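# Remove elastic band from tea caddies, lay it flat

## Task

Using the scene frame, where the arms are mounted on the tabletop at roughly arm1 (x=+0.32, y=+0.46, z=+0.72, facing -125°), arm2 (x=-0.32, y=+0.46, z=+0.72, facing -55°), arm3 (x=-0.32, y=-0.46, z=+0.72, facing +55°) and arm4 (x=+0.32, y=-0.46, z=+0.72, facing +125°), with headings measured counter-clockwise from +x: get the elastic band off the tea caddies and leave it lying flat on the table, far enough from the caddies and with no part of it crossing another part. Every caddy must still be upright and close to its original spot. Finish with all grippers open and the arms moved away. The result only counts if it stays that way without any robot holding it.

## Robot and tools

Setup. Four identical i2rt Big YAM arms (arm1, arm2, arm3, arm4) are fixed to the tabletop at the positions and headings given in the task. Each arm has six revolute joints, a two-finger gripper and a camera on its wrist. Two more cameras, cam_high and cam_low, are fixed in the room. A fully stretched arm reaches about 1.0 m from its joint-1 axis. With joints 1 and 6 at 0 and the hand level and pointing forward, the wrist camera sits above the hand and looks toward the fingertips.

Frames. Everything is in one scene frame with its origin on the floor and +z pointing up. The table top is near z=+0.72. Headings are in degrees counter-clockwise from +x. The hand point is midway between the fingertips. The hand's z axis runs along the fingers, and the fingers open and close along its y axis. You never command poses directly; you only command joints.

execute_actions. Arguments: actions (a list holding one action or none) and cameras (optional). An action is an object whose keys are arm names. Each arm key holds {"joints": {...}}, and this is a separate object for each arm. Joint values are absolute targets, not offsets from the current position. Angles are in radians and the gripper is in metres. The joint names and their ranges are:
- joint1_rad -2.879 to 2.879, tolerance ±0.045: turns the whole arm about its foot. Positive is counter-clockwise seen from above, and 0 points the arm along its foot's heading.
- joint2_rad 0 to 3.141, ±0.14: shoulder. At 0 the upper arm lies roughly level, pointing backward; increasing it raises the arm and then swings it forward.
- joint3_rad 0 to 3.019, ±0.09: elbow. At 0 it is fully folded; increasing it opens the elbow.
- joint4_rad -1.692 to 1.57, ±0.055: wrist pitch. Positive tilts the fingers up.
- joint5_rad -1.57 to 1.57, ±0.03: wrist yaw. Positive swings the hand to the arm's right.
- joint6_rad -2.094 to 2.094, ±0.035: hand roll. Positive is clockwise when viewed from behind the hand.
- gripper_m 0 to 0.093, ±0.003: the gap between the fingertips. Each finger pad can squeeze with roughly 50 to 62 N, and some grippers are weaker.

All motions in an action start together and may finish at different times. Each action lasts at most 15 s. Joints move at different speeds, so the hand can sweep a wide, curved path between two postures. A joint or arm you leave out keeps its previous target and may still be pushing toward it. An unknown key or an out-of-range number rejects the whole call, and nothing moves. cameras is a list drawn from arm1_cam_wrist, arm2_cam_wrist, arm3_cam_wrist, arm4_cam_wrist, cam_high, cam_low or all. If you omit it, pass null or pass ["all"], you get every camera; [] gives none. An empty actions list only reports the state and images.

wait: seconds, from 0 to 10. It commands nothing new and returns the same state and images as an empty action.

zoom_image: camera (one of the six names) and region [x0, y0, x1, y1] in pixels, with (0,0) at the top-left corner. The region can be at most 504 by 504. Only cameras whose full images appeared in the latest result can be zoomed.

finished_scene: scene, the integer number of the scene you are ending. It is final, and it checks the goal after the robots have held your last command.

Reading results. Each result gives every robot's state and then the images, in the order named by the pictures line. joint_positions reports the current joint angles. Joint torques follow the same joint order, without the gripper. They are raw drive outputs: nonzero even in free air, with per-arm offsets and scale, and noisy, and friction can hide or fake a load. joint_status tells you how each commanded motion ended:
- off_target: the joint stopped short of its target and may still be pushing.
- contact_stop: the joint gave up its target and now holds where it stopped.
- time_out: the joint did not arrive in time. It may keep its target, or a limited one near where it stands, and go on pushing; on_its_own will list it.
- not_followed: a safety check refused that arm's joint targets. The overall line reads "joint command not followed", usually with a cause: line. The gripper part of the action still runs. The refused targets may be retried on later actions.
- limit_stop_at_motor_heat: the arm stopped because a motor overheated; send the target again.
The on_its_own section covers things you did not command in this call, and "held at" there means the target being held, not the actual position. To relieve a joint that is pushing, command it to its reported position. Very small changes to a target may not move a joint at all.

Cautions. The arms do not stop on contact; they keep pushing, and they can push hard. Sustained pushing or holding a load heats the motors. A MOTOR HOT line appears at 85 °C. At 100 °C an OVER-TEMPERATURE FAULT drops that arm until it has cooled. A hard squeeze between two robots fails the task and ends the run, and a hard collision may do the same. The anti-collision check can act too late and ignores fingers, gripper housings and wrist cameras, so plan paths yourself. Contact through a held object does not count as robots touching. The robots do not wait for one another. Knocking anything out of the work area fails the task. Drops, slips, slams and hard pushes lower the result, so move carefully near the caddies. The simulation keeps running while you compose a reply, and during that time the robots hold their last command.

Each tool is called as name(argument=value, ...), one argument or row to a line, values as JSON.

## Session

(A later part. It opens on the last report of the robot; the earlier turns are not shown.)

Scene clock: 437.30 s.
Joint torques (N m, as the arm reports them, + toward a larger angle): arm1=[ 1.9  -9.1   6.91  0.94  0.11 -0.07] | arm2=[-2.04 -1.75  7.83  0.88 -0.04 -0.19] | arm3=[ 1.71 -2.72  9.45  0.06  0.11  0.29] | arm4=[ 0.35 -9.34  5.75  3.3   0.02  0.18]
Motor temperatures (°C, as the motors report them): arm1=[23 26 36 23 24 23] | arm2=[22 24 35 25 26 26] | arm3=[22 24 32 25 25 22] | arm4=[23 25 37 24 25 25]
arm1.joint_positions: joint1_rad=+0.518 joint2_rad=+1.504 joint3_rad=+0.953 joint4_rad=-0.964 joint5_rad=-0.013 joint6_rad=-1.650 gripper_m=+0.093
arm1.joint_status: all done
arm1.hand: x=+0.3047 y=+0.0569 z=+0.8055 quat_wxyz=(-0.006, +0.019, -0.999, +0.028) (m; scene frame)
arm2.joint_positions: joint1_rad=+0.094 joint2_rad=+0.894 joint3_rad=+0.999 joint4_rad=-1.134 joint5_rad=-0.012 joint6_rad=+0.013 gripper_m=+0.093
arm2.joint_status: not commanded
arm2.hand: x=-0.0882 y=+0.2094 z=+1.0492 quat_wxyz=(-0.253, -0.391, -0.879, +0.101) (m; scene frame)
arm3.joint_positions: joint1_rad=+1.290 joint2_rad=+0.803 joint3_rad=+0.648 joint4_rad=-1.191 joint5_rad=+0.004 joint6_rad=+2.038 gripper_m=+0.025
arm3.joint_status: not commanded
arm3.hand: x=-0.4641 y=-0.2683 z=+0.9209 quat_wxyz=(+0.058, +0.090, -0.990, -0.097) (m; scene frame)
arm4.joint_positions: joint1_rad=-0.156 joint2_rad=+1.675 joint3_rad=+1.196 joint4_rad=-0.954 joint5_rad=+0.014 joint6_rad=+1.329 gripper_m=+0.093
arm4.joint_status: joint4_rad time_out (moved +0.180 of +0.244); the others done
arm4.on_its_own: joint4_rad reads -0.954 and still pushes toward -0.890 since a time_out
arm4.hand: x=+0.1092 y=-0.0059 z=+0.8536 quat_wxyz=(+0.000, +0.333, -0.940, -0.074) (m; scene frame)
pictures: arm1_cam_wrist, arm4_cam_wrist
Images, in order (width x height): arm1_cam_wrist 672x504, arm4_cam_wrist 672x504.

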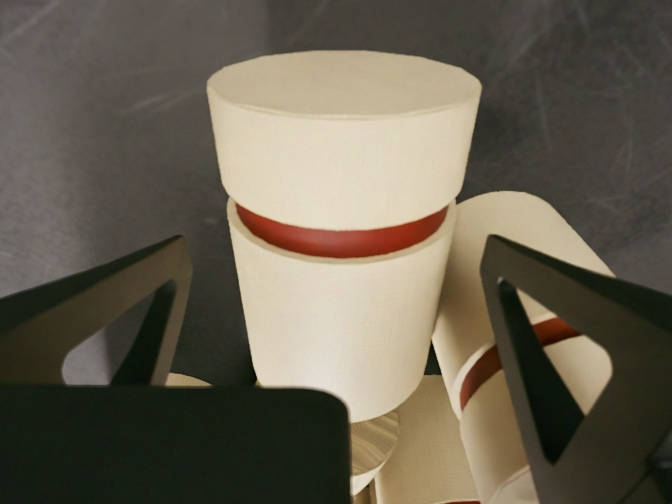

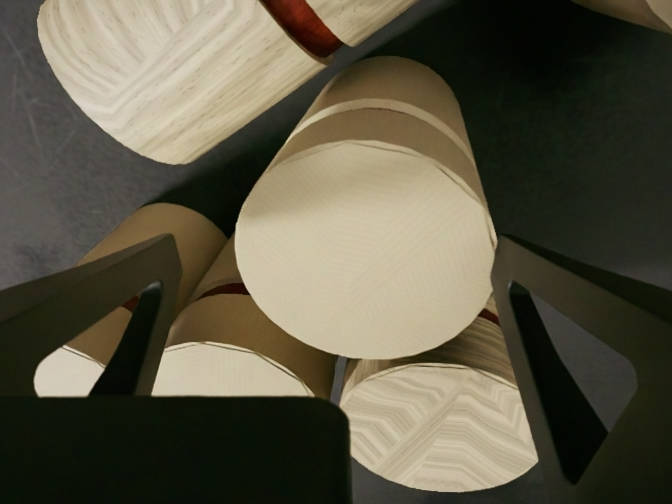

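execute_actions(
  actions=[
    {"arm1":{"joints":{"joint2_rad":1.575,"joint3_rad":0.888,"joint4_rad":-0.785}},"arm4":{"joints":{"joint2_rad":1.66,"joint3_rad":1.27,"joint4_rad":-1.08}}},
  ],
  cameras=["arm1_cam_wrist","arm4_cam_wrist"],
)

execute_actions(
  actions=[
    {"arm1":{"joints":{"gripper_m":0.05}},"arm4":{"joints":{"joint2_rad":1.72,"joint3_rad":1.19,"joint4_rad":-0.97}}},
  ],
  cameras=["arm1_cam_wrist","arm4_cam_wrist"],
)

Scene clock: 447.47 s.
Joint torques (N m, as the arm reports them, + toward a larger angle): arm1=[ 1.78 -9.07  5.78  1.04  0.1  -0.06] | arm2=[-2.03 -2.41  7.91  0.94 -0.01 -0.19] | arm3=[ 1.67 -2.61  9.46  0.04  0.12  0.29] | arm4=[  0.35 -17.57  13.38   0.06   0.04   0.19]
Motor temperatures (°C, as the motors report them): arm1=[23 26 35 23 23 23] | arm2=[22 24 35 25 26 26] | arm3=[22 24 32 25 25 22] | arm4=[23 25 36 24 25 25]
arm1.joint_positions: joint1_rad=+0.518 joint2_rad=+1.573 joint3_rad=+0.894 joint4_rad=-0.801 joint5_rad=-0.013 joint6_rad=-1.650 gripper_m=+0.093
arm1.joint_status: all done
arm1.hand: x=+0.3045 y=+0.0502 z=+0.7623 quat_wxyz=(-0.005, +0.019, -0.999, +0.046) (m; scene frame)
arm2.joint_positions: joint1_rad=+0.094 joint2_rad=+0.894 joint3_rad=+0.999 joint4_rad=-1.134 joint5_rad=-0.012 joint6_rad=+0.013 gripper_m=+0.093
arm2.joint_status: not commanded
arm2.hand: x=-0.0882 y=+0.2094 z=+1.0492 quat_wxyz=(-0.253, -0.391, -0.879, +0.101) (m; scene frame)
arm3.joint_positions: joint1_rad=+1.290 joint2_rad=+0.803 joint3_rad=+0.648 joint4_rad=-1.191 joint5_rad=+0.004 joint6_rad=+2.038 gripper_m=+0.025
arm3.joint_status: not commanded
arm3.hand: x=-0.4641 y=-0.2683 z=+0.9209 quat_wxyz=(+0.058, +0.090, -0.990, -0.097) (m; scene frame)
arm4.joint_positions: joint1_rad=-0.156 joint2_rad=+1.669 joint3_rad=+1.220 joint4_rad=-1.072 joint5_rad=+0.013 joint6_rad=+1.329 gripper_m=+0.093
arm4.joint_status: all done
arm4.hand: x=+0.1171 y=-0.0230 z=+0.8621 quat_wxyz=(-0.004, +0.334, -0.942, -0.030) (m; scene frame)
pictures: arm1_cam_wrist, arm4_cam_wrist
Images, in order (width x height): arm1_cam_wrist 672x504, arm4_cam_wrist 672x504.

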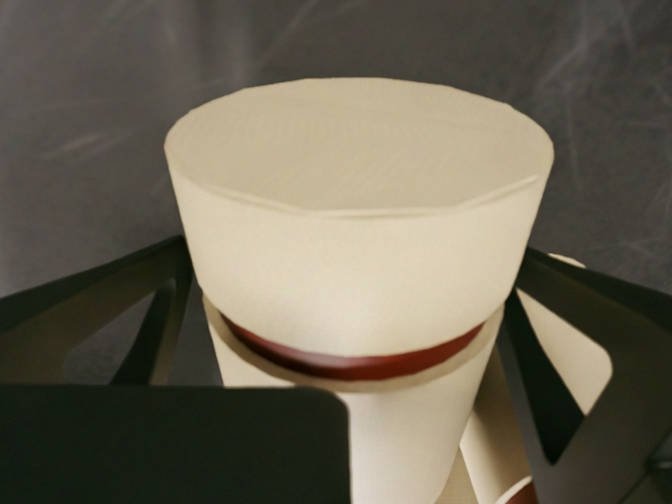

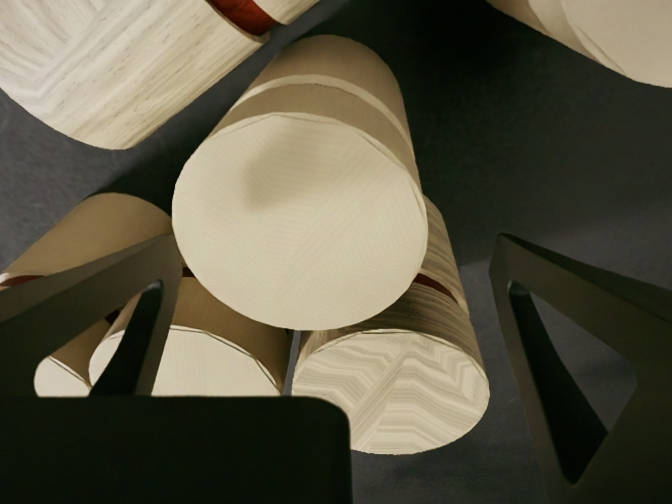

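Scene clock: 448.27 s.
Joint torques (N m, as the arm reports them, + toward a larger angle): arm1=[ 1.79 -9.03  5.8   0.93  0.09 -0.05] | arm2=[-2.03 -2.26  7.95  0.8  -0.02 -0.21] | arm3=[ 1.73 -2.74  9.46  0.04  0.11  0.29] | arm4=[  0.4  -17.12   8.15   0.86   0.08   0.19]
Motor temperatures (°C, as the motors report them): arm1=[23 26 35 23 23 23] | arm2=[22 24 35 25 26 26] | arm3=[22 24 32 25 25 22] | arm4=[23 25 36 24 25 25]
arm1.joint_positions: joint1_rad=+0.518 joint2_rad=+1.573 joint3_rad=+0.894 joint4_rad=-0.797 joint5_rad=-0.013 joint6_rad=-1.651 gripper_m=+0.081
arm1.joint_status: gripper_m off_target (ended at +0.081, target +0.050)
arm1.hand: x=+0.3044 y=+0.0493 z=+0.7624 quat_wxyz=(-0.004, +0.019, -0.999, +0.048) (m; scene frame)
arm2.joint_positions: joint1_rad=+0.094 joint2_rad=+0.894 joint3_rad=+0.999 joint4_rad=-1.134 joint5_rad=-0.012 joint6_rad=+0.013 gripper_m=+0.093
arm2.joint_status: not commanded
arm2.hand: x=-0.0882 y=+0.2094 z=+1.0492 quat_wxyz=(-0.253, -0.391, -0.879, +0.101) (m; scene frame)
arm3.joint_positions: joint1_rad=+1.290 joint2_rad=+0.803 joint3_rad=+0.648 joint4_rad=-1.191 joint5_rad=+0.004 joint6_rad=+2.038 gripper_m=+0.025
arm3.joint_status: not commanded
arm3.hand: x=-0.4641 y=-0.2683 z=+0.9209 quat_wxyz=(+0.058, +0.090, -0.990, -0.097) (m; scene frame)
arm4.joint_positions: joint1_rad=-0.156 joint2_rad=+1.722 joint3_rad=+1.192 joint4_rad=-0.980 joint5_rad=+0.013 joint6_rad=+1.329 gripper_m=+0.093
arm4.joint_status: all done
arm4.hand: x=+0.1136 y=-0.0158 z=+0.8293 quat_wxyz=(-0.003, +0.334, -0.942, -0.036) (m; scene frame)
pictures: arm1_cam_wrist, arm4_cam_wrist
Images, in order (width x height): arm1_cam_wrist 672x504, arm4_cam_wrist 672x504.

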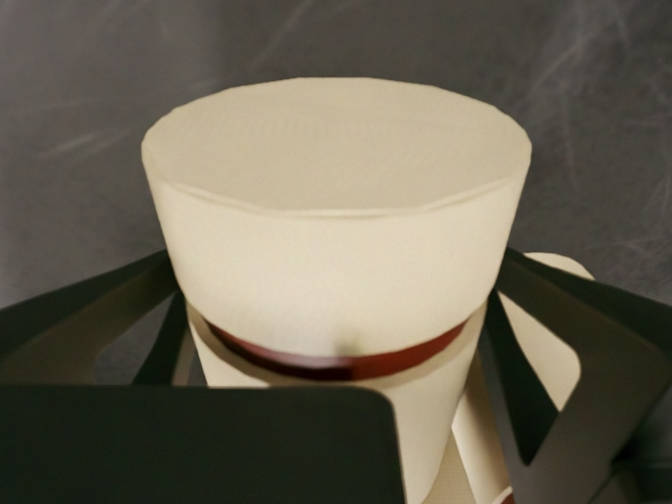

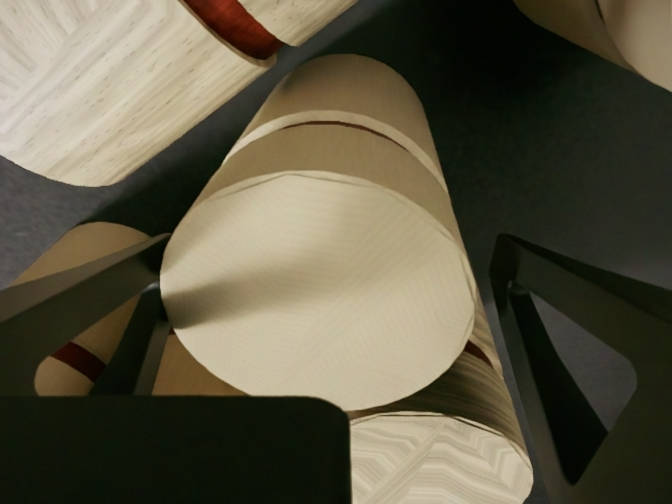

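execute_actions(
  actions=[
    {"arm1":{"joints":{"joint2_rad":1.15}},"arm4":{"joints":{"joint2_rad":1.765}}},
  ],
  cameras=[],
)

execute_actions(
  actions=[
    {"arm1":{"joints":{"joint6_rad":0.01,"joint1_rad":0.76,"joint4_rad":0.3}},"arm4":{"joints":{"gripper_m":0.05}}},
  ],
  cameras=["cam_high"],
)

execute_actions(
  actions=[
    {"arm1":{"joints":{"joint2_rad":1.7,"joint3_rad":0.5,"joint4_rad":1.29}},"arm4":{"joints":{"joint1_rad":-0.185,"joint2_rad":1.69,"joint3_rad":1.093,"joint4_rad":-0.885}}},
  ],
  cameras=["cam_high","cam_low"],
)

Scene clock: 463.43 s.
Joint torques (N m, as the arm reports them, + toward a larger angle): arm1=[ 1.82 -5.12  8.64  1.53  0.11 -0.01] | arm2=[-2.06 -2.15  7.87  0.99 -0.04 -0.2 ] | arm3=[ 1.69 -2.63  9.46  0.02  0.11  0.29] | arm4=[  0.36 -16.96   7.85   0.61   0.09   0.19]
Motor temperatures (°C, as the motors report them): arm1=[23 26 35 23 23 23] | arm2=[22 24 35 25 26 26] | arm3=[22 24 32 25 25 22] | arm4=[23 26 35 24 25 25]
arm1.joint_positions: joint1_rad=+0.518 joint2_rad=+1.148 joint3_rad=+0.883 joint4_rad=-0.797 joint5_rad=-0.013 joint6_rad=-1.651 gripper_m=+0.081
arm1.joint_status: all done
arm1.hand: x=+0.3039 y=+0.0435 z=+0.9267 quat_wxyz=(+0.008, +0.020, -0.968, +0.251) (m; scene frame)
arm2.joint_positions: joint1_rad=+0.094 joint2_rad=+0.894 joint3_rad=+0.999 joint4_rad=-1.134 joint5_rad=-0.012 joint6_rad=+0.013 gripper_m=+0.093
arm2.joint_status: not commanded
arm2.hand: x=-0.0882 y=+0.2094 z=+1.0492 quat_wxyz=(-0.253, -0.391, -0.879, +0.101) (m; scene frame)
arm3.joint_positions: joint1_rad=+1.290 joint2_rad=+0.803 joint3_rad=+0.648 joint4_rad=-1.191 joint5_rad=+0.004 joint6_rad=+2.038 gripper_m=+0.025
arm3.joint_status: not commanded
arm3.hand: x=-0.4641 y=-0.2683 z=+0.9209 quat_wxyz=(+0.058, +0.090, -0.990, -0.097) (m; scene frame)
arm4.joint_positions: joint1_rad=-0.156 joint2_rad=+1.759 joint3_rad=+1.192 joint4_rad=-0.977 joint5_rad=+0.013 joint6_rad=+1.329 gripper_m=+0.093
arm4.joint_status: all done
arm4.hand: x=+0.1145 y=-0.0178 z=+0.8118 quat_wxyz=(-0.004, +0.334, -0.942, -0.019) (m; scene frame)
pictures: none
No camera images: the call's "cameras" was empty. Leave "cameras" out to get every camera's image.

Scene clock: 465.63 s.
Joint torques (N m, as the arm reports them, + toward a larger angle): arm1=[ 1.   -6.19  9.32  2.87  0.15  0.16] | arm2=[-1.71 -2.08  7.85  0.96 -0.02 -0.22] | arm3=[ 1.71 -2.58  9.49  0.02  0.12  0.29] | arm4=[  0.38 -16.96   7.88   0.58   0.13   0.19]
Motor temperatures (°C, as the motors report them): arm1=[23 26 35 23 23 23] | arm2=[22 24 35 25 26 26] | arm3=[22 24 32 25 25 22] | arm4=[23 26 35 24 25 25]
arm1.joint_positions: joint1_rad=+0.760 joint2_rad=+1.148 joint3_rad=+0.883 joint4_rad=+0.267 joint5_rad=-0.012 joint6_rad=-0.002 gripper_m=+0.081
arm1.joint_status: all done
arm1.hand: x=+0.4283 y=-0.0722 z=+1.1420 quat_wxyz=(-0.550, -0.444, -0.549, +0.445) (m; scene frame)
arm2.joint_positions: joint1_rad=+0.094 joint2_rad=+0.894 joint3_rad=+0.999 joint4_rad=-1.134 joint5_rad=-0.012 joint6_rad=+0.013 gripper_m=+0.093
arm2.joint_status: not commanded
arm2.hand: x=-0.0882 y=+0.2094 z=+1.0492 quat_wxyz=(-0.253, -0.391, -0.879, +0.101) (m; scene frame)
arm3.joint_positions: joint1_rad=+1.290 joint2_rad=+0.803 joint3_rad=+0.648 joint4_rad=-1.191 joint5_rad=+0.004 joint6_rad=+2.038 gripper_m=+0.025
arm3.joint_status: not commanded
arm3.hand: x=-0.4641 y=-0.2683 z=+0.9209 quat_wxyz=(+0.058, +0.090, -0.990, -0.097) (m; scene frame)
arm4.joint_positions: joint1_rad=-0.156 joint2_rad=+1.759 joint3_rad=+1.192 joint4_rad=-0.976 joint5_rad=+0.012 joint6_rad=+1.330 gripper_m=+0.080
arm4.joint_status: gripper_m off_target (ended at +0.080, target +0.050)
arm4.hand: x=+0.1143 y=-0.0176 z=+0.8118 quat_wxyz=(-0.004, +0.334, -0.942, -0.019) (m; scene frame)
pictures: cam_high
Images, in order (width x height): cam_high 672x504.

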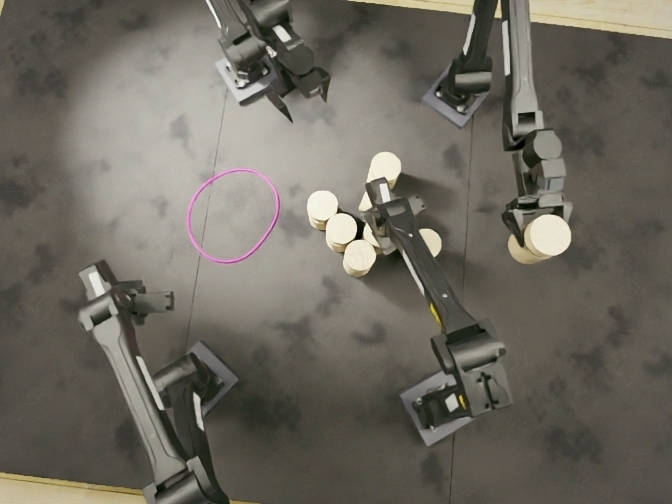

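Scene clock: 467.17 s.
Joint torques (N m, as the arm reports them, + toward a larger angle): arm1=[ 0.98 -7.93  4.33  2.82  0.14  0.15] | arm2=[-2.15 -2.23  7.85  0.91 -0.01 -0.2 ] | arm3=[ 1.7  -2.66  9.46  0.02  0.12  0.28] | arm4=[  0.51 -16.43   7.27   0.99   0.29   0.18]
Motor temperatures (°C, as the motors report them): arm1=[23 26 35 23 23 23] | arm2=[22 24 35 25 26 26] | arm3=[22 24 32 25 25 22] | arm4=[23 26 35 24 25 25]
arm1.joint_positions: joint1_rad=+0.760 joint2_rad=+1.694 joint3_rad=+0.497 joint4_rad=+1.258 joint5_rad=-0.012 joint6_rad=-0.001 gripper_m=+0.081
arm1.joint_status: all done
arm1.hand: x=+0.4244 y=-0.0504 z=+0.8957 quat_wxyz=(-0.567, -0.431, -0.533, +0.458) (m; scene frame)
arm2.joint_positions: joint1_rad=+0.094 joint2_rad=+0.894 joint3_rad=+0.999 joint4_rad=-1.134 joint5_rad=-0.012 joint6_rad=+0.013 gripper_m=+0.093
arm2.joint_status: not commanded
arm2.hand: x=-0.0882 y=+0.2094 z=+1.0492 quat_wxyz=(-0.253, -0.391, -0.879, +0.101) (m; scene frame)
arm3.joint_positions: joint1_rad=+1.290 joint2_rad=+0.803 joint3_rad=+0.648 joint4_rad=-1.191 joint5_rad=+0.004 joint6_rad=+2.038 gripper_m=+0.025
arm3.joint_status: not commanded
arm3.hand: x=-0.4641 y=-0.2683 z=+0.9209 quat_wxyz=(+0.058, +0.090, -0.990, -0.097) (m; scene frame)
arm4.joint_positions: joint1_rad=-0.177 joint2_rad=+1.692 joint3_rad=+1.101 joint4_rad=-0.898 joint5_rad=+0.008 joint6_rad=+1.330 gripper_m=+0.080
arm4.joint_status: all done
arm4.hand: x=+0.1296 y=-0.0283 z=+0.8134 quat_wxyz=(+0.000, +0.324, -0.945, -0.046) (m; scene frame)
pictures: cam_high, cam_low
Images, in order (width x height): cam_high 672x504, cam_low 672x504.

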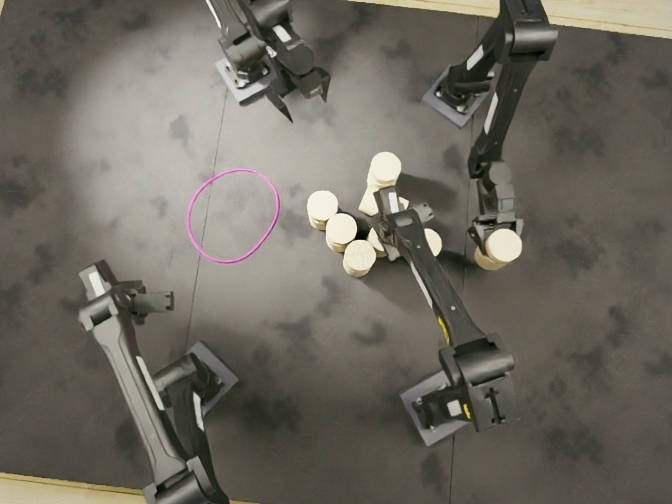

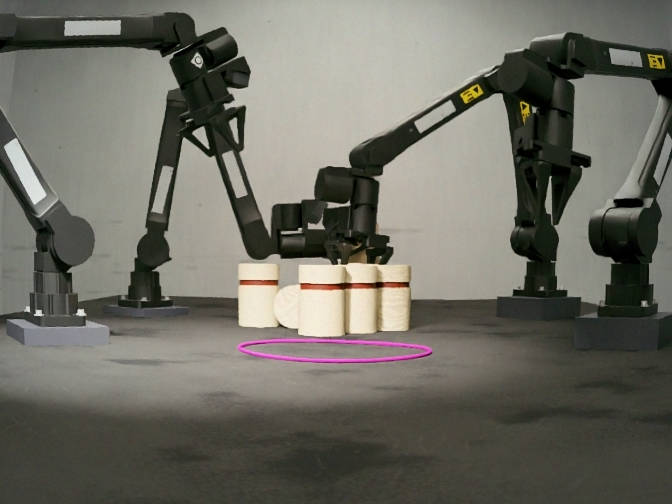

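execute_actions(
  actions=[
    {"arm1":{"joints":{"joint2_rad":1.95,"joint3_rad":0.55,"joint4_rad":1.47}},"arm4":{"joints":{"gripper_m":0.093}},"arm2":{"joints":{"joint1_rad":0.215,"joint2_rad":1.3,"joint3_rad":1.4,"joint4_rad":-1.26,"joint6_rad":-0.46}}},
  ],
  cameras=[],
)

execute_actions(
  actions=[
    {"arm4":{"joints":{"joint2_rad":1.0}}},
  ],
  cameras=["cam_high","arm1_cam_wrist"],
)

Scene clock: 478.10 s.
Joint torques (N m, as the arm reports them, + toward a larger angle): arm1=[  0.98 -10.78   3.86   2.86   0.15   0.16] | arm2=[-0.73 -9.32 11.43  0.37 -0.05 -0.2 ] | arm3=[ 1.67 -2.67  9.47  0.05  0.11  0.29] | arm4=[  0.43 -16.41   7.5    0.89   0.28   0.19]
Motor temperatures (°C, as the motors report them): arm1=[23 26 34 23 23 23] | arm2=[22 24 35 25 26 26] | arm3=[22 24 32 25 25 22] | arm4=[23 26 35 24 25 25]
arm1.joint_positions: joint1_rad=+0.760 joint2_rad=+1.963 joint3_rad=+0.528 joint4_rad=+1.437 joint5_rad=-0.012 joint6_rad=-0.001 gripper_m=+0.081
arm1.joint_status: all done
arm1.hand: x=+0.4258 y=-0.0564 z=+0.8145 quat_wxyz=(-0.551, -0.444, -0.549, +0.445) (m; scene frame)
arm2.joint_positions: joint1_rad=+0.210 joint2_rad=+1.300 joint3_rad=+1.349 joint4_rad=-1.246 joint5_rad=-0.012 joint6_rad=-0.444 gripper_m=+0.093
arm2.joint_status: all done
arm2.hand: x=+0.0249 y=+0.1644 z=+1.0559 quat_wxyz=(-0.163, -0.129, -0.973, +0.098) (m; scene frame)
arm3.joint_positions: joint1_rad=+1.290 joint2_rad=+0.803 joint3_rad=+0.648 joint4_rad=-1.191 joint5_rad=+0.004 joint6_rad=+2.038 gripper_m=+0.025
arm3.joint_status: not commanded
arm3.hand: x=-0.4641 y=-0.2683 z=+0.9209 quat_wxyz=(+0.058, +0.090, -0.990, -0.097) (m; scene frame)
arm4.joint_positions: joint1_rad=-0.177 joint2_rad=+1.692 joint3_rad=+1.098 joint4_rad=-0.895 joint5_rad=+0.008 joint6_rad=+1.330 gripper_m=+0.093
arm4.joint_status: all done
arm4.hand: x=+0.1299 y=-0.0289 z=+0.8125 quat_wxyz=(+0.000, +0.324, -0.945, -0.046) (m; scene frame)
pictures: none
No camera images: the call's "cameras" was empty. Leave "cameras" out to get every camera's image.

Scene clock: 479.63 s.
Joint torques (N m, as the arm reports them, + toward a larger angle): arm1=[  0.85 -10.75   3.9    2.85   0.14   0.16] | arm2=[-0.6  -9.63 11.49  0.4  -0.04 -0.21] | arm3=[ 1.74 -2.68  9.45  0.04  0.12  0.29] | arm4=[ 0.39 -6.16 11.41  1.96  0.23  0.13]
Motor temperatures (°C, as the motors report them): arm1=[23 26 34 23 23 23] | arm2=[22 24 36 25 26 26] | arm3=[22 24 32 25 25 22] | arm4=[23 26 35 24 25 25]
arm1.joint_positions: joint1_rad=+0.760 joint2_rad=+1.963 joint3_rad=+0.528 joint4_rad=+1.437 joint5_rad=-0.012 joint6_rad=-0.001 gripper_m=+0.081
arm1.joint_status: not commanded
arm1.hand: x=+0.4258 y=-0.0564 z=+0.8145 quat_wxyz=(-0.551, -0.444, -0.549, +0.445) (m; scene frame)
arm2.joint_positions: joint1_rad=+0.210 joint2_rad=+1.300 joint3_rad=+1.349 joint4_rad=-1.246 joint5_rad=-0.012 joint6_rad=-0.445 gripper_m=+0.093
arm2.joint_status: not commanded
arm2.hand: x=+0.0249 y=+0.1644 z=+1.0559 quat_wxyz=(-0.163, -0.129, -0.973, +0.098) (m; scene frame)
arm3.joint_positions: joint1_rad=+1.290 joint2_rad=+0.803 joint3_rad=+0.648 joint4_rad=-1.191 joint5_rad=+0.004 joint6_rad=+2.038 gripper_m=+0.025
arm3.joint_status: not commanded
arm3.hand: x=-0.4641 y=-0.2683 z=+0.9209 quat_wxyz=(+0.058, +0.090, -0.990, -0.097) (m; scene frame)
arm4.joint_positions: joint1_rad=-0.177 joint2_rad=+0.998 joint3_rad=+1.086 joint4_rad=-0.894 joint5_rad=+0.009 joint6_rad=+1.330 gripper_m=+0.093
arm4.joint_status: all done
arm4.hand: x=+0.1504 y=-0.0746 z=+1.1139 quat_wxyz=(+0.030, +0.299, -0.876, -0.376) (m; scene frame)
pictures: arm1_cam_wrist, cam_high
Images, in order (width x height): arm1_cam_wrist 672x504, cam_high 672x504.

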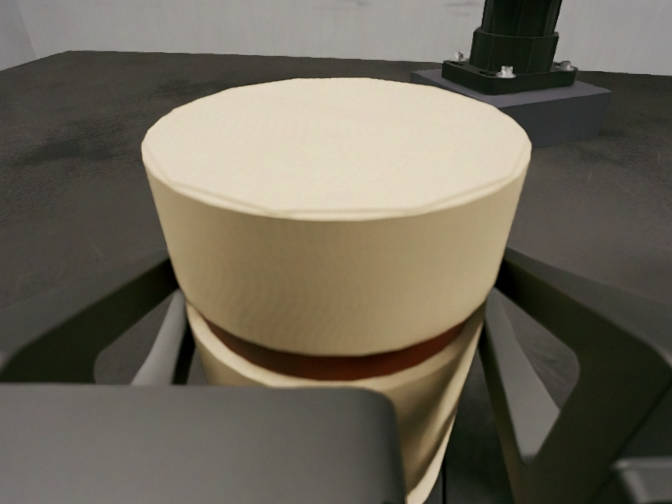

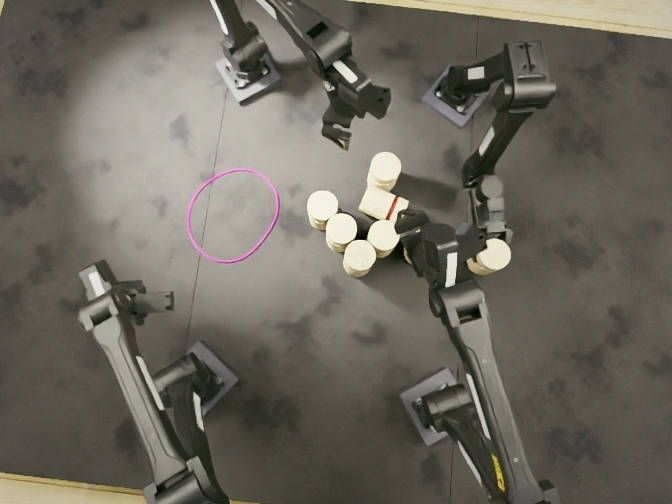

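execute_actions(
  actions=[
    {"arm1":{"joints":{"joint2_rad":1.99}},"arm4":{"joints":{"joint2_rad":0.8,"joint3_rad":0.9,"joint4_rad":-1.2,"joint1_rad":-0.5,"joint6_rad":-0.35}}},
  ],
  cameras=[],
)

execute_actions(
  actions=[
    {"arm1":{"joints":{"gripper_m":0.093}},"arm2":{"joints":{"joint2_rad":1.93,"joint3_rad":1.75}}},
  ],
  cameras=["arm2_cam_wrist"],
)

execute_actions(
  actions=[
    {"arm1":{"joints":{"joint2_rad":1.3,"joint3_rad":0.35}},"arm4":{"joints":{"joint1_rad":-0.86}}},
  ],
  cameras=["cam_high"],
)

Scene clock: 490.27 s.
Joint torques (N m, as the arm reports them, + toward a larger angle): arm1=[ 0.95 -9.4   3.73  2.8   0.15  0.16] | arm2=[-0.57 -9.33 11.26  0.38 -0.06 -0.19] | arm3=[ 1.65 -2.6   9.46  0.03  0.12  0.29] | arm4=[ 0.7  -2.58 10.28  0.91  0.04  0.02]
Motor temperatures (°C, as the motors report them): arm1=[23 27 33 23 23 23] | arm2=[22 24 37 25 25 26] | arm3=[22 24 32 25 25 22] | arm4=[23 25 36 24 24 25]
arm1.joint_positions: joint1_rad=+0.760 joint2_rad=+1.984 joint3_rad=+0.528 joint4_rad=+1.439 joint5_rad=-0.012 joint6_rad=-0.001 gripper_m=+0.081
arm1.joint_status: all done
arm1.hand: x=+0.4256 y=-0.0553 z=+0.8047 quat_wxyz=(-0.546, -0.448, -0.554, +0.441) (m; scene frame)
arm2.joint_positions: joint1_rad=+0.210 joint2_rad=+1.300 joint3_rad=+1.349 joint4_rad=-1.246 joint5_rad=-0.012 joint6_rad=-0.445 gripper_m=+0.093
arm2.joint_status: not commanded
arm2.hand: x=+0.0249 y=+0.1644 z=+1.0559 quat_wxyz=(-0.163, -0.129, -0.973, +0.098) (m; scene frame)
arm3.joint_positions: joint1_rad=+1.290 joint2_rad=+0.803 joint3_rad=+0.648 joint4_rad=-1.191 joint5_rad=+0.004 joint6_rad=+2.038 gripper_m=+0.025
arm3.joint_status: not commanded
arm3.hand: x=-0.4641 y=-0.2683 z=+0.9209 quat_wxyz=(+0.058, +0.090, -0.990, -0.097) (m; scene frame)
arm4.joint_positions: joint1_rad=-0.494 joint2_rad=+0.794 joint3_rad=+0.900 joint4_rad=-1.192 joint5_rad=+0.011 joint6_rad=-0.336 gripper_m=+0.093
arm4.joint_status: all done
arm4.hand: x=+0.2930 y=-0.1648 z=+1.0420 quat_wxyz=(-0.194, +0.817, -0.522, -0.149) (m; scene frame)
pictures: none
No camera images: the call's "cameras" was empty. Leave "cameras" out to get every camera's image.

Scene clock: 491.83 s.
Joint torques (N m, as the arm reports them, + toward a larger angle): arm1=[ 1.01 -9.4   3.54  2.56  0.15  0.16] | arm2=[ -0.7  -21.44   9.27  -0.01  -0.07  -0.19] | arm3=[ 1.66 -2.66  9.46  0.03  0.12  0.29] | arm4=[ 0.63 -2.56 10.27  0.91  0.04  0.  ]
Motor temperatures (°C, as the motors report them): arm1=[23 27 33 23 23 23] | arm2=[22 24 37 25 25 26] | arm3=[22 24 32 25 25 22] | arm4=[23 25 36 24 24 25]
arm1.joint_positions: joint1_rad=+0.760 joint2_rad=+1.984 joint3_rad=+0.531 joint4_rad=+1.448 joint5_rad=-0.012 joint6_rad=-0.001 gripper_m=+0.093
arm1.joint_status: all done
arm1.hand: x=+0.4258 y=-0.0563 z=+0.8076 quat_wxyz=(-0.549, -0.446, -0.551, +0.443) (m; scene frame)
arm2.joint_positions: joint1_rad=+0.210 joint2_rad=+1.942 joint3_rad=+1.717 joint4_rad=-1.252 joint5_rad=-0.012 joint6_rad=-0.445 gripper_m=+0.093
arm2.joint_status: all done
arm2.hand: x=+0.1482 y=+0.0588 z=+0.8832 quat_wxyz=(-0.047, -0.132, -0.990, +0.023) (m; scene frame)
arm3.joint_positions: joint1_rad=+1.290 joint2_rad=+0.803 joint3_rad=+0.648 joint4_rad=-1.191 joint5_rad=+0.004 joint6_rad=+2.038 gripper_m=+0.025
arm3.joint_status: not commanded
arm3.hand: x=-0.4641 y=-0.2683 z=+0.9209 quat_wxyz=(+0.058, +0.090, -0.990, -0.097) (m; scene frame)
arm4.joint_positions: joint1_rad=-0.494 joint2_rad=+0.794 joint3_rad=+0.900 joint4_rad=-1.192 joint5_rad=+0.011 joint6_rad=-0.337 gripper_m=+0.093
arm4.joint_status: not commanded
arm4.hand: x=+0.2930 y=-0.1648 z=+1.0420 quat_wxyz=(-0.194, +0.817, -0.521, -0.149) (m; scene frame)
pictures: arm2_cam_wrist
Images, in order (width x height): arm2_cam_wrist 672x504.

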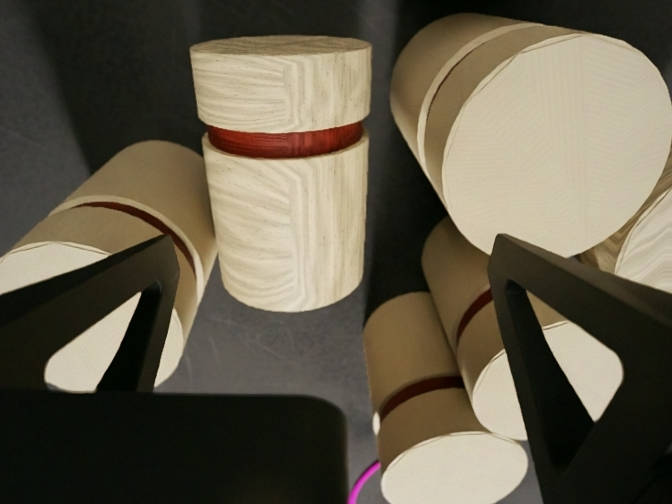

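Scene clock: 493.10 s.
Joint torques (N m, as the arm reports them, + toward a larger angle): arm1=[ 1.   -4.05  5.34  1.91  0.14  0.16] | arm2=[ -0.46 -20.99   9.47   0.08  -0.07  -0.21] | arm3=[ 1.69 -2.68  9.47  0.04  0.11  0.29] | arm4=[ 0.64 -2.59 10.28  0.9   0.03  0.01]
Motor temperatures (°C, as the motors report them): arm1=[23 26 33 23 23 23] | arm2=[22 24 37 25 25 26] | arm3=[22 24 32 25 25 22] | arm4=[23 25 36 24 24 25]
arm1.joint_positions: joint1_rad=+0.760 joint2_rad=+1.294 joint3_rad=+0.353 joint4_rad=+1.457 joint5_rad=-0.012 joint6_rad=-0.001 gripper_m=+0.093
arm1.joint_status: all done
arm1.hand: x=+0.4047 y=+0.0457 z=+1.0641 quat_wxyz=(-0.671, -0.315, -0.392, +0.545) (m; scene frame)
arm2.joint_positions: joint1_rad=+0.210 joint2_rad=+1.942 joint3_rad=+1.717 joint4_rad=-1.252 joint5_rad=-0.012 joint6_rad=-0.445 gripper_m=+0.093
arm2.joint_status: not commanded
arm2.hand: x=+0.1482 y=+0.0588 z=+0.8832 quat_wxyz=(-0.047, -0.132, -0.990, +0.023) (m; scene frame)
arm3.joint_positions: joint1_rad=+1.290 joint2_rad=+0.803 joint3_rad=+0.648 joint4_rad=-1.191 joint5_rad=+0.004 joint6_rad=+2.038 gripper_m=+0.025
arm3.joint_status: not commanded
arm3.hand: x=-0.4641 y=-0.2683 z=+0.9209 quat_wxyz=(+0.058, +0.090, -0.990, -0.097) (m; scene frame)
arm4.joint_positions: joint1_rad=-0.854 joint2_rad=+0.794 joint3_rad=+0.900 joint4_rad=-1.192 joint5_rad=+0.011 joint6_rad=-0.338 gripper_m=+0.093
arm4.joint_status: all done
arm4.hand: x=+0.3997 y=-0.1739 z=+1.0415 quat_wxyz=(-0.216, +0.711, -0.659, -0.112) (m; scene frame)
pictures: cam_high
Images, in order (width x height): cam_high 672x504.

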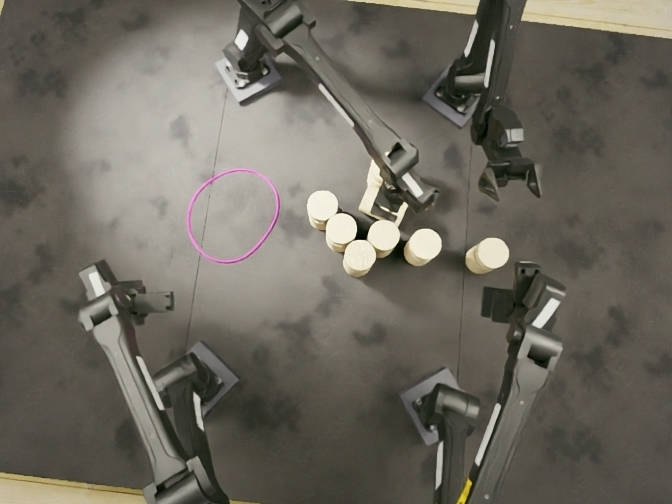

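execute_actions(
  actions=[
    {"arm1":{"joints":{"joint2_rad":0.6,"joint4_rad":-0.6,"joint1_rad":1.2}},"arm2":{"joints":{"joint1_rad":0.25}},"arm4":{"joints":{"joint1_rad":-0.83,"joint3_rad":1.095,"joint4_rad":-1.075,"joint2_rad":1.2}}},
  ],
  cameras=[],
)

execute_actions(
  actions=[
    {"arm2":{"joints":{"joint2_rad":1.975,"joint3_rad":1.63,"joint4_rad":-1.135}},"arm4":{"joints":{"joint2_rad":1.49}}},
  ],
  cameras=["arm2_cam_wrist","arm4_cam_wrist"],
)

Scene clock: 505.50 s.
Joint torques (N m, as the arm reports them, + toward a larger angle): arm1=[1.74 1.17 8.48 1.05 0.12 0.15] | arm2=[ -0.32 -20.79   9.45   0.2   -0.08  -0.2 ] | arm3=[ 1.68 -2.68  9.47  0.03  0.11  0.29] | arm4=[  1.78 -10.69  13.38   1.21   0.03   0.01]
Motor temperatures (°C, as the motors report them): arm1=[23 26 34 23 23 23] | arm2=[22 25 37 25 25 26] | arm3=[22 24 33 25 25 22] | arm4=[23 25 36 24 24 25]
arm1.joint_positions: joint1_rad=+1.190 joint2_rad=+0.598 joint3_rad=+0.353 joint4_rad=-0.585 joint5_rad=-0.011 joint6_rad=-0.001 gripper_m=+0.093
arm1.joint_status: all done
arm1.hand: x=+0.4879 y=+0.2315 z=+0.8643 quat_wxyz=(-0.326, -0.421, -0.832, +0.159) (m; scene frame)
arm2.joint_positions: joint1_rad=+0.242 joint2_rad=+1.942 joint3_rad=+1.717 joint4_rad=-1.252 joint5_rad=-0.012 joint6_rad=-0.445 gripper_m=+0.093
arm2.joint_status: all done
arm2.hand: x=+0.1609 y=+0.0740 z=+0.8832 quat_wxyz=(-0.048, -0.116, -0.992, +0.022) (m; scene frame)
arm3.joint_positions: joint1_rad=+1.290 joint2_rad=+0.803 joint3_rad=+0.648 joint4_rad=-1.191 joint5_rad=+0.004 joint6_rad=+2.038 gripper_m=+0.025
arm3.joint_status: not commanded
arm3.hand: x=-0.4641 y=-0.2683 z=+0.9209 quat_wxyz=(+0.058, +0.090, -0.990, -0.097) (m; scene frame)
arm4.joint_positions: joint1_rad=-0.839 joint2_rad=+1.209 joint3_rad=+1.060 joint4_rad=-1.080 joint5_rad=+0.011 joint6_rad=-0.338 gripper_m=+0.093
arm4.joint_status: all done
arm4.hand: x=+0.4221 y=-0.0633 z=+0.9914 quat_wxyz=(-0.154, +0.728, -0.664, -0.081) (m; scene frame)
pictures: none
No camera images: the call's "cameras" was empty. Leave "cameras" out to get every camera's image.

Scene clock: 506.73 s.
Joint torques (N m, as the arm reports them, + toward a larger angle): arm1=[1.72 1.09 8.45 1.06 0.13 0.15] | arm2=[ -0.28 -20.19   7.33   0.88  -0.07  -0.22] | arm3=[ 1.61 -2.67  9.46  0.01  0.12  0.29] | arm4=[  1.82 -13.84  12.21   0.7    0.03   0.  ]
Motor temperatures (°C, as the motors report them): arm1=[23 26 34 23 23 23] | arm2=[22 25 37 25 25 26] | arm3=[22 24 33 25 25 22] | arm4=[23 25 36 24 24 25]
arm1.joint_positions: joint1_rad=+1.190 joint2_rad=+0.598 joint3_rad=+0.353 joint4_rad=-0.585 joint5_rad=-0.011 joint6_rad=-0.001 gripper_m=+0.093
arm1.joint_status: not commanded
arm1.hand: x=+0.4879 y=+0.2315 z=+0.8643 quat_wxyz=(-0.326, -0.421, -0.832, +0.159) (m; scene frame)
arm2.joint_positions: joint1_rad=+0.242 joint2_rad=+1.972 joint3_rad=+1.624 joint4_rad=-1.151 joint5_rad=-0.012 joint6_rad=-0.445 gripper_m=+0.093
arm2.joint_status: all done
arm2.hand: x=+0.1541 y=+0.0796 z=+0.8312 quat_wxyz=(-0.038, -0.116, -0.992, +0.016) (m; scene frame)
arm3.joint_positions: joint1_rad=+1.290 joint2_rad=+0.803 joint3_rad=+0.648 joint4_rad=-1.191 joint5_rad=+0.004 joint6_rad=+2.038 gripper_m=+0.025
arm3.joint_status: not commanded
arm3.hand: x=-0.4641 y=-0.2683 z=+0.9209 quat_wxyz=(+0.058, +0.090, -0.990, -0.097) (m; scene frame)
arm4.joint_positions: joint1_rad=-0.839 joint2_rad=+1.499 joint3_rad=+1.060 joint4_rad=-1.080 joint5_rad=+0.011 joint6_rad=-0.338 gripper_m=+0.093
arm4.joint_status: all done
arm4.hand: x=+0.4238 y=-0.0532 z=+0.8764 quat_wxyz=(-0.027, +0.739, -0.673, -0.012) (m; scene frame)
pictures: arm2_cam_wrist, arm4_cam_wrist
Images, in order (width x height): arm2_cam_wrist 672x504, arm4_cam_wrist 672x504.

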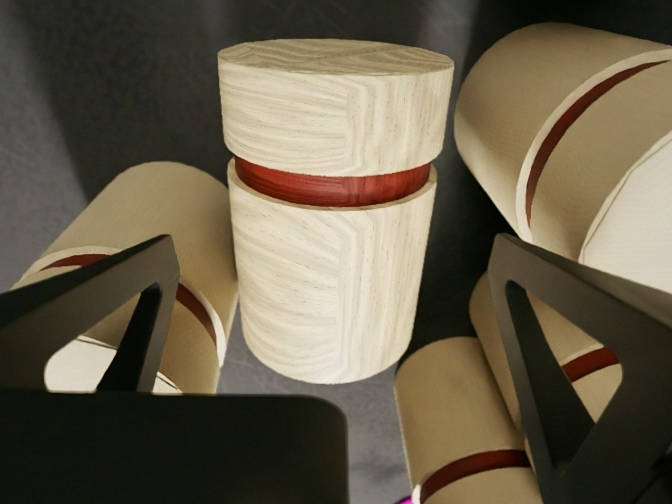

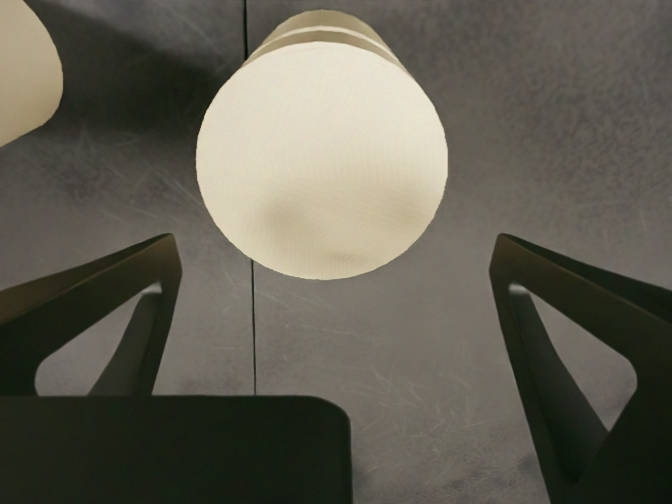

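execute_actions(
  actions=[
    {"arm2":{"joints":{"joint2_rad":2.05,"joint3_rad":1.572,"joint4_rad":-1.0,"joint6_rad":-0.49}},"arm4":{"joints":{"joint1_rad":-0.815,"joint2_rad":1.52,"joint4_rad":-1.01}}},
  ],
  cameras=["arm4_cam_wrist"],
)

execute_actions(
  actions=[
    {"arm2":{"joints":{"gripper_m":0.05}},"arm4":{"joints":{"joint2_rad":1.60,"joint3_rad":0.976,"joint4_rad":-0.855}}},
  ],
  cameras=["arm2_cam_wrist","arm4_cam_wrist"],
)

Scene clock: 516.93 s.
Joint torques (N m, as the arm reports them, + toward a larger angle): arm1=[1.78 1.08 8.48 1.08 0.13 0.15] | arm2=[ -0.92 -18.91   6.77   0.94   0.01  -0.25] | arm3=[ 1.7  -2.68  9.46  0.05  0.12  0.29] | arm4=[  1.69 -13.22  12.1    1.02   0.02   0.  ]
Motor temperatures (°C, as the motors report them): arm1=[23 26 35 23 23 23] | arm2=[22 26 36 25 25 26] | arm3=[22 24 33 25 25 22] | arm4=[23 25 37 24 24 25]
arm1.joint_positions: joint1_rad=+1.190 joint2_rad=+0.598 joint3_rad=+0.353 joint4_rad=-0.585 joint5_rad=-0.011 joint6_rad=-0.001 gripper_m=+0.093
arm1.joint_status: not commanded
arm1.hand: x=+0.4879 y=+0.2315 z=+0.8643 quat_wxyz=(-0.326, -0.421, -0.832, +0.159) (m; scene frame)
arm2.joint_positions: joint1_rad=+0.243 joint2_rad=+2.038 joint3_rad=+1.570 joint4_rad=-1.018 joint5_rad=-0.014 joint6_rad=-0.475 gripper_m=+0.093
arm2.joint_status: all done
arm2.hand: x=+0.1600 y=+0.0764 z=+0.7749 quat_wxyz=(-0.044, -0.101, -0.994, +0.019) (m; scene frame)
arm3.joint_positions: joint1_rad=+1.290 joint2_rad=+0.803 joint3_rad=+0.648 joint4_rad=-1.191 joint5_rad=+0.004 joint6_rad=+2.038 gripper_m=+0.025
arm3.joint_status: not commanded
arm3.hand: x=-0.4641 y=-0.2683 z=+0.9209 quat_wxyz=(+0.058, +0.090, -0.990, -0.097) (m; scene frame)
arm4.joint_positions: joint1_rad=-0.823 joint2_rad=+1.512 joint3_rad=+1.060 joint4_rad=-1.021 joint5_rad=+0.011 joint6_rad=-0.338 gripper_m=+0.093
arm4.joint_status: all done
arm4.hand: x=+0.4204 y=-0.0379 z=+0.8724 quat_wxyz=(-0.047, +0.744, -0.666, -0.023) (m; scene frame)
pictures: arm4_cam_wrist
Images, in order (width x height): arm4_cam_wrist 672x504.

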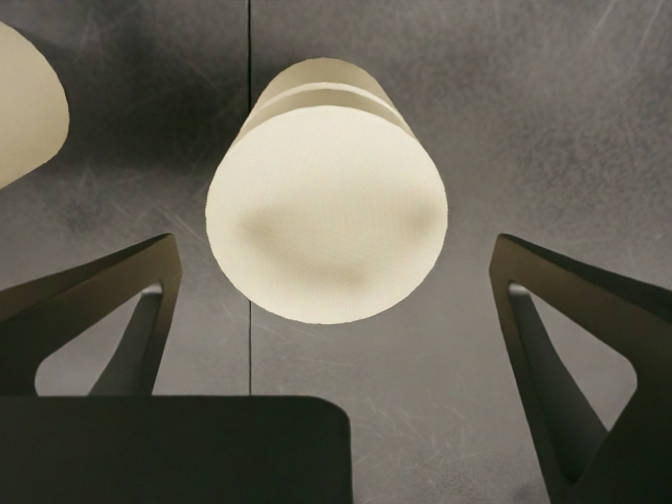

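Scene clock: 517.83 s.
Joint torques (N m, as the arm reports them, + toward a larger angle): arm1=[1.65 1.12 8.42 1.09 0.13 0.15] | arm2=[ -0.53 -18.72   6.65   0.9   -0.01  -0.2 ] | arm3=[ 1.75 -2.6   9.46  0.01  0.12  0.29] | arm4=[  1.72 -15.9    8.46   0.9    0.02   0.  ]
Motor temperatures (°C, as the motors report them): arm1=[23 26 35 23 23 23] | arm2=[22 26 36 25 25 26] | arm3=[22 24 33 25 25 22] | arm4=[23 25 37 24 24 25]
arm1.joint_positions: joint1_rad=+1.190 joint2_rad=+0.598 joint3_rad=+0.353 joint4_rad=-0.585 joint5_rad=-0.011 joint6_rad=-0.001 gripper_m=+0.093
arm1.joint_status: not commanded
arm1.hand: x=+0.4879 y=+0.2315 z=+0.8643 quat_wxyz=(-0.326, -0.421, -0.832, +0.159) (m; scene frame)
arm2.joint_positions: joint1_rad=+0.243 joint2_rad=+2.038 joint3_rad=+1.570 joint4_rad=-1.016 joint5_rad=-0.013 joint6_rad=-0.476 gripper_m=+0.078
arm2.joint_status: gripper_m off_target (ended at +0.078, target +0.050)
arm2.hand: x=+0.1601 y=+0.0761 z=+0.7749 quat_wxyz=(-0.044, -0.100, -0.994, +0.020) (m; scene frame)
arm3.joint_positions: joint1_rad=+1.290 joint2_rad=+0.803 joint3_rad=+0.648 joint4_rad=-1.191 joint5_rad=+0.004 joint6_rad=+2.038 gripper_m=+0.025
arm3.joint_status: not commanded
arm3.hand: x=-0.4641 y=-0.2683 z=+0.9209 quat_wxyz=(+0.058, +0.090, -0.990, -0.097) (m; scene frame)
arm4.joint_positions: joint1_rad=-0.823 joint2_rad=+1.613 joint3_rad=+0.968 joint4_rad=-0.866 joint5_rad=+0.011 joint6_rad=-0.338 gripper_m=+0.093
arm4.joint_status: all done
arm4.hand: x=+0.4181 y=-0.0461 z=+0.8024 quat_wxyz=(-0.031, +0.745, -0.667, -0.014) (m; scene frame)
pictures: arm2_cam_wrist, arm4_cam_wrist
Images, in order (width x height): arm2_cam_wrist 672x504, arm4_cam_wrist 672x504.

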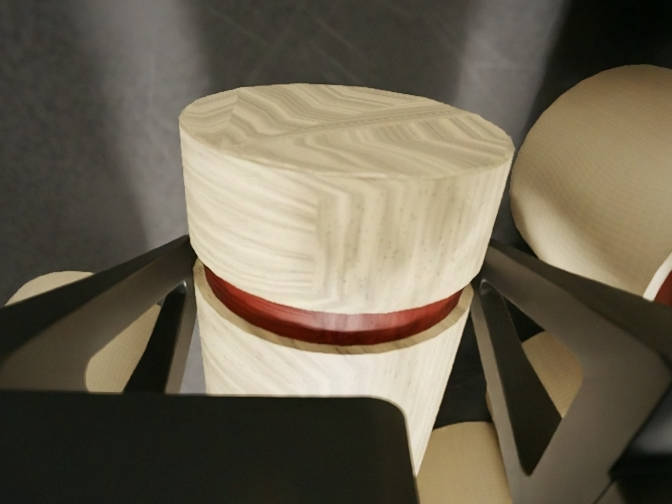

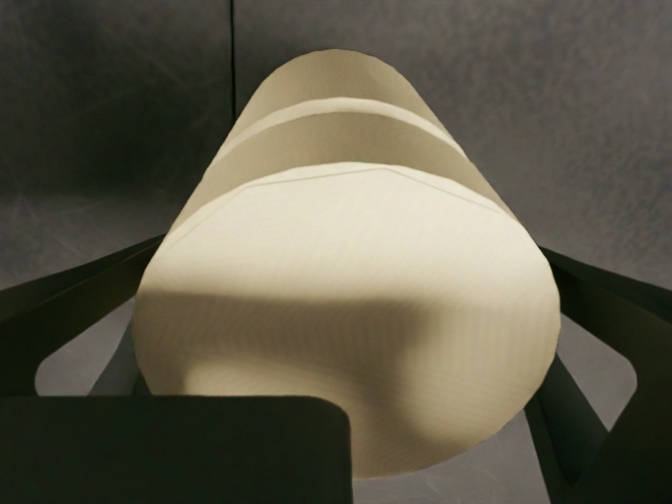

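execute_actions(
  actions=[
    {"arm2":{"joints":{"gripper_m":0.093}},"arm4":{"joints":{"gripper_m":0.05}}},
  ],
  cameras=[],
)

execute_actions(
  actions=[
    {"arm2":{"joints":{"joint2_rad":2.085}},"arm4":{"joints":{"joint2_rad":1.15}}},
  ],
  cameras=[],
)

execute_actions(
  actions=[
    {"arm2":{"joints":{"gripper_m":0.05}}},
  ],
  cameras=["arm2_cam_wrist"],
)

Scene clock: 523.57 s.
Joint torques (N m, as the arm reports them, + toward a larger angle): arm1=[1.74 1.08 8.45 1.07 0.12 0.16] | arm2=[ -0.18 -18.77   6.62   0.9   -0.01  -0.21] | arm3=[ 1.66 -2.67  9.47  0.04  0.12  0.29] | arm4=[  1.62 -15.64   8.46   0.9    0.02   0.01]
Motor temperatures (°C, as the motors report them): arm1=[23 26 36 23 23 23] | arm2=[22 26 35 25 25 26] | arm3=[22 24 33 25 25 22] | arm4=[23 26 36 24 24 25]
arm1.joint_positions: joint1_rad=+1.190 joint2_rad=+0.598 joint3_rad=+0.353 joint4_rad=-0.585 joint5_rad=-0.011 joint6_rad=-0.001 gripper_m=+0.093
arm1.joint_status: not commanded
arm1.hand: x=+0.4879 y=+0.2315 z=+0.8643 quat_wxyz=(-0.326, -0.421, -0.832, +0.159) (m; scene frame)
arm2.joint_positions: joint1_rad=+0.243 joint2_rad=+2.038 joint3_rad=+1.570 joint4_rad=-1.016 joint5_rad=-0.013 joint6_rad=-0.476 gripper_m=+0.093
arm2.joint_status: all done
arm2.hand: x=+0.1600 y=+0.0761 z=+0.7749 quat_wxyz=(-0.044, -0.100, -0.994, +0.020) (m; scene frame)
arm3.joint_positions: joint1_rad=+1.290 joint2_rad=+0.803 joint3_rad=+0.648 joint4_rad=-1.191 joint5_rad=+0.004 joint6_rad=+2.038 gripper_m=+0.025
arm3.joint_status: not commanded
arm3.hand: x=-0.4641 y=-0.2683 z=+0.9209 quat_wxyz=(+0.058, +0.090, -0.990, -0.097) (m; scene frame)
arm4.joint_positions: joint1_rad=-0.823 joint2_rad=+1.613 joint3_rad=+0.968 joint4_rad=-0.865 joint5_rad=+0.011 joint6_rad=-0.338 gripper_m=+0.080
arm4.joint_status: gripper_m off_target (ended at +0.080, target +0.050)
arm4.hand: x=+0.4182 y=-0.0460 z=+0.8024 quat_wxyz=(-0.031, +0.745, -0.667, -0.014) (m; scene frame)
pictures: none
No camera images: the call's "cameras" was empty. Leave "cameras" out to get every camera's image.

Scene clock: 524.93 s.
Joint torques (N m, as the arm reports them, + toward a larger angle): arm1=[1.69 1.21 8.46 1.08 0.13 0.16] | arm2=[ -0.51 -19.06   6.54   0.82  -0.03  -0.21] | arm3=[ 1.69 -2.67  9.45  0.04  0.12  0.29] | arm4=[ 1.71 -9.64 10.96  1.67  0.02  0.01]
Motor temperatures (°C, as the motors report them): arm1=[23 26 36 23 23 23] | arm2=[22 26 35 25 25 26] | arm3=[22 24 33 25 25 22] | arm4=[23 26 36 24 24 25]
arm1.joint_positions: joint1_rad=+1.190 joint2_rad=+0.598 joint3_rad=+0.353 joint4_rad=-0.585 joint5_rad=-0.011 joint6_rad=-0.001 gripper_m=+0.093
arm1.joint_status: not commanded
arm1.hand: x=+0.4879 y=+0.2315 z=+0.8643 quat_wxyz=(-0.326, -0.421, -0.832, +0.159) (m; scene frame)
arm2.joint_positions: joint1_rad=+0.243 joint2_rad=+2.072 joint3_rad=+1.570 joint4_rad=-1.016 joint5_rad=-0.013 joint6_rad=-0.476 gripper_m=+0.093
arm2.joint_status: all done
arm2.hand: x=+0.1570 y=+0.0785 z=+0.7546 quat_wxyz=(-0.030, -0.100, -0.994, +0.011) (m; scene frame)
arm3.joint_positions: joint1_rad=+1.290 joint2_rad=+0.803 joint3_rad=+0.648 joint4_rad=-1.191 joint5_rad=+0.004 joint6_rad=+2.038 gripper_m=+0.025
arm3.joint_status: not commanded
arm3.hand: x=-0.4641 y=-0.2683 z=+0.9209 quat_wxyz=(+0.058, +0.090, -0.990, -0.097) (m; scene frame)
arm4.joint_positions: joint1_rad=-0.823 joint2_rad=+1.156 joint3_rad=+0.968 joint4_rad=-0.865 joint5_rad=+0.011 joint6_rad=-0.338 gripper_m=+0.080
arm4.joint_status: all done
arm4.hand: x=+0.4195 y=-0.0452 z=+0.9908 quat_wxyz=(-0.229, +0.718, -0.646, -0.123) (m; scene frame)
pictures: none
No camera images: the call's "cameras" was empty. Leave "cameras" out to get every camera's image.

Scene clock: 525.50 s.
Joint torques (N m, as the arm reports them, + toward a larger angle): arm1=[1.77 1.19 8.46 1.07 0.13 0.15] | arm2=[ -0.48 -18.76   6.46   0.8   -0.02  -0.22] | arm3=[ 1.67 -2.58  9.45  0.02  0.12  0.28] | arm4=[ 1.71 -9.9  11.07  1.7   0.01  0.01]
Motor temperatures (°C, as the motors report them): arm1=[23 26 36 23 23 23] | arm2=[22 26 35 25 25 26] | arm3=[22 24 33 25 25 22] | arm4=[23 26 36 24 24 25]
arm1.joint_positions: joint1_rad=+1.190 joint2_rad=+0.598 joint3_rad=+0.353 joint4_rad=-0.585 joint5_rad=-0.011 joint6_rad=-0.001 gripper_m=+0.093
arm1.joint_status: not commanded
arm1.hand: x=+0.4879 y=+0.2315 z=+0.8643 quat_wxyz=(-0.326, -0.421, -0.832, +0.159) (m; scene frame)
arm2.joint_positions: joint1_rad=+0.243 joint2_rad=+2.072 joint3_rad=+1.570 joint4_rad=-1.016 joint5_rad=-0.013 joint6_rad=-0.476 gripper_m=+0.080
arm2.joint_status: gripper_m off_target (ended at +0.080, target +0.050)
arm2.hand: x=+0.1572 y=+0.0784 z=+0.7546 quat_wxyz=(-0.030, -0.100, -0.994, +0.011) (m; scene frame)
arm3.joint_positions: joint1_rad=+1.290 joint2_rad=+0.803 joint3_rad=+0.648 joint4_rad=-1.191 joint5_rad=+0.004 joint6_rad=+2.038 gripper_m=+0.025
arm3.joint_status: not commanded
arm3.hand: x=-0.4641 y=-0.2683 z=+0.9209 quat_wxyz=(+0.058, +0.090, -0.990, -0.097) (m; scene frame)
arm4.joint_positions: joint1_rad=-0.823 joint2_rad=+1.156 joint3_rad=+0.968 joint4_rad=-0.865 joint5_rad=+0.011 joint6_rad=-0.338 gripper_m=+0.080
arm4.joint_status: not commanded
arm4.hand: x=+0.4195 y=-0.0452 z=+0.9908 quat_wxyz=(-0.229, +0.718, -0.646, -0.123) (m; scene frame)
pictures: arm2_cam_wrist
Images, in order (width x height): arm2_cam_wrist 672x504.

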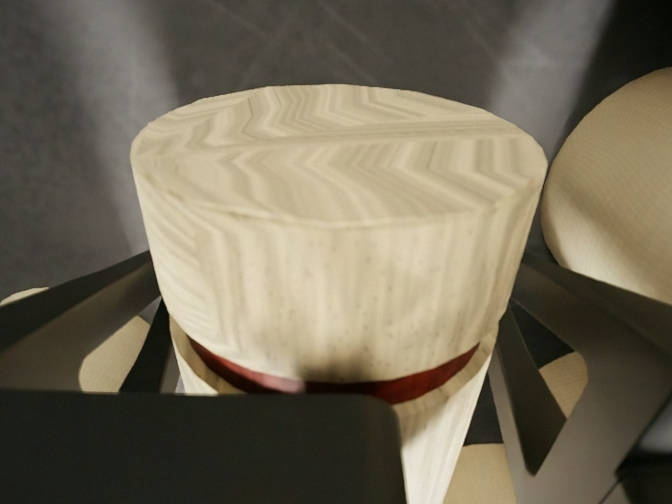

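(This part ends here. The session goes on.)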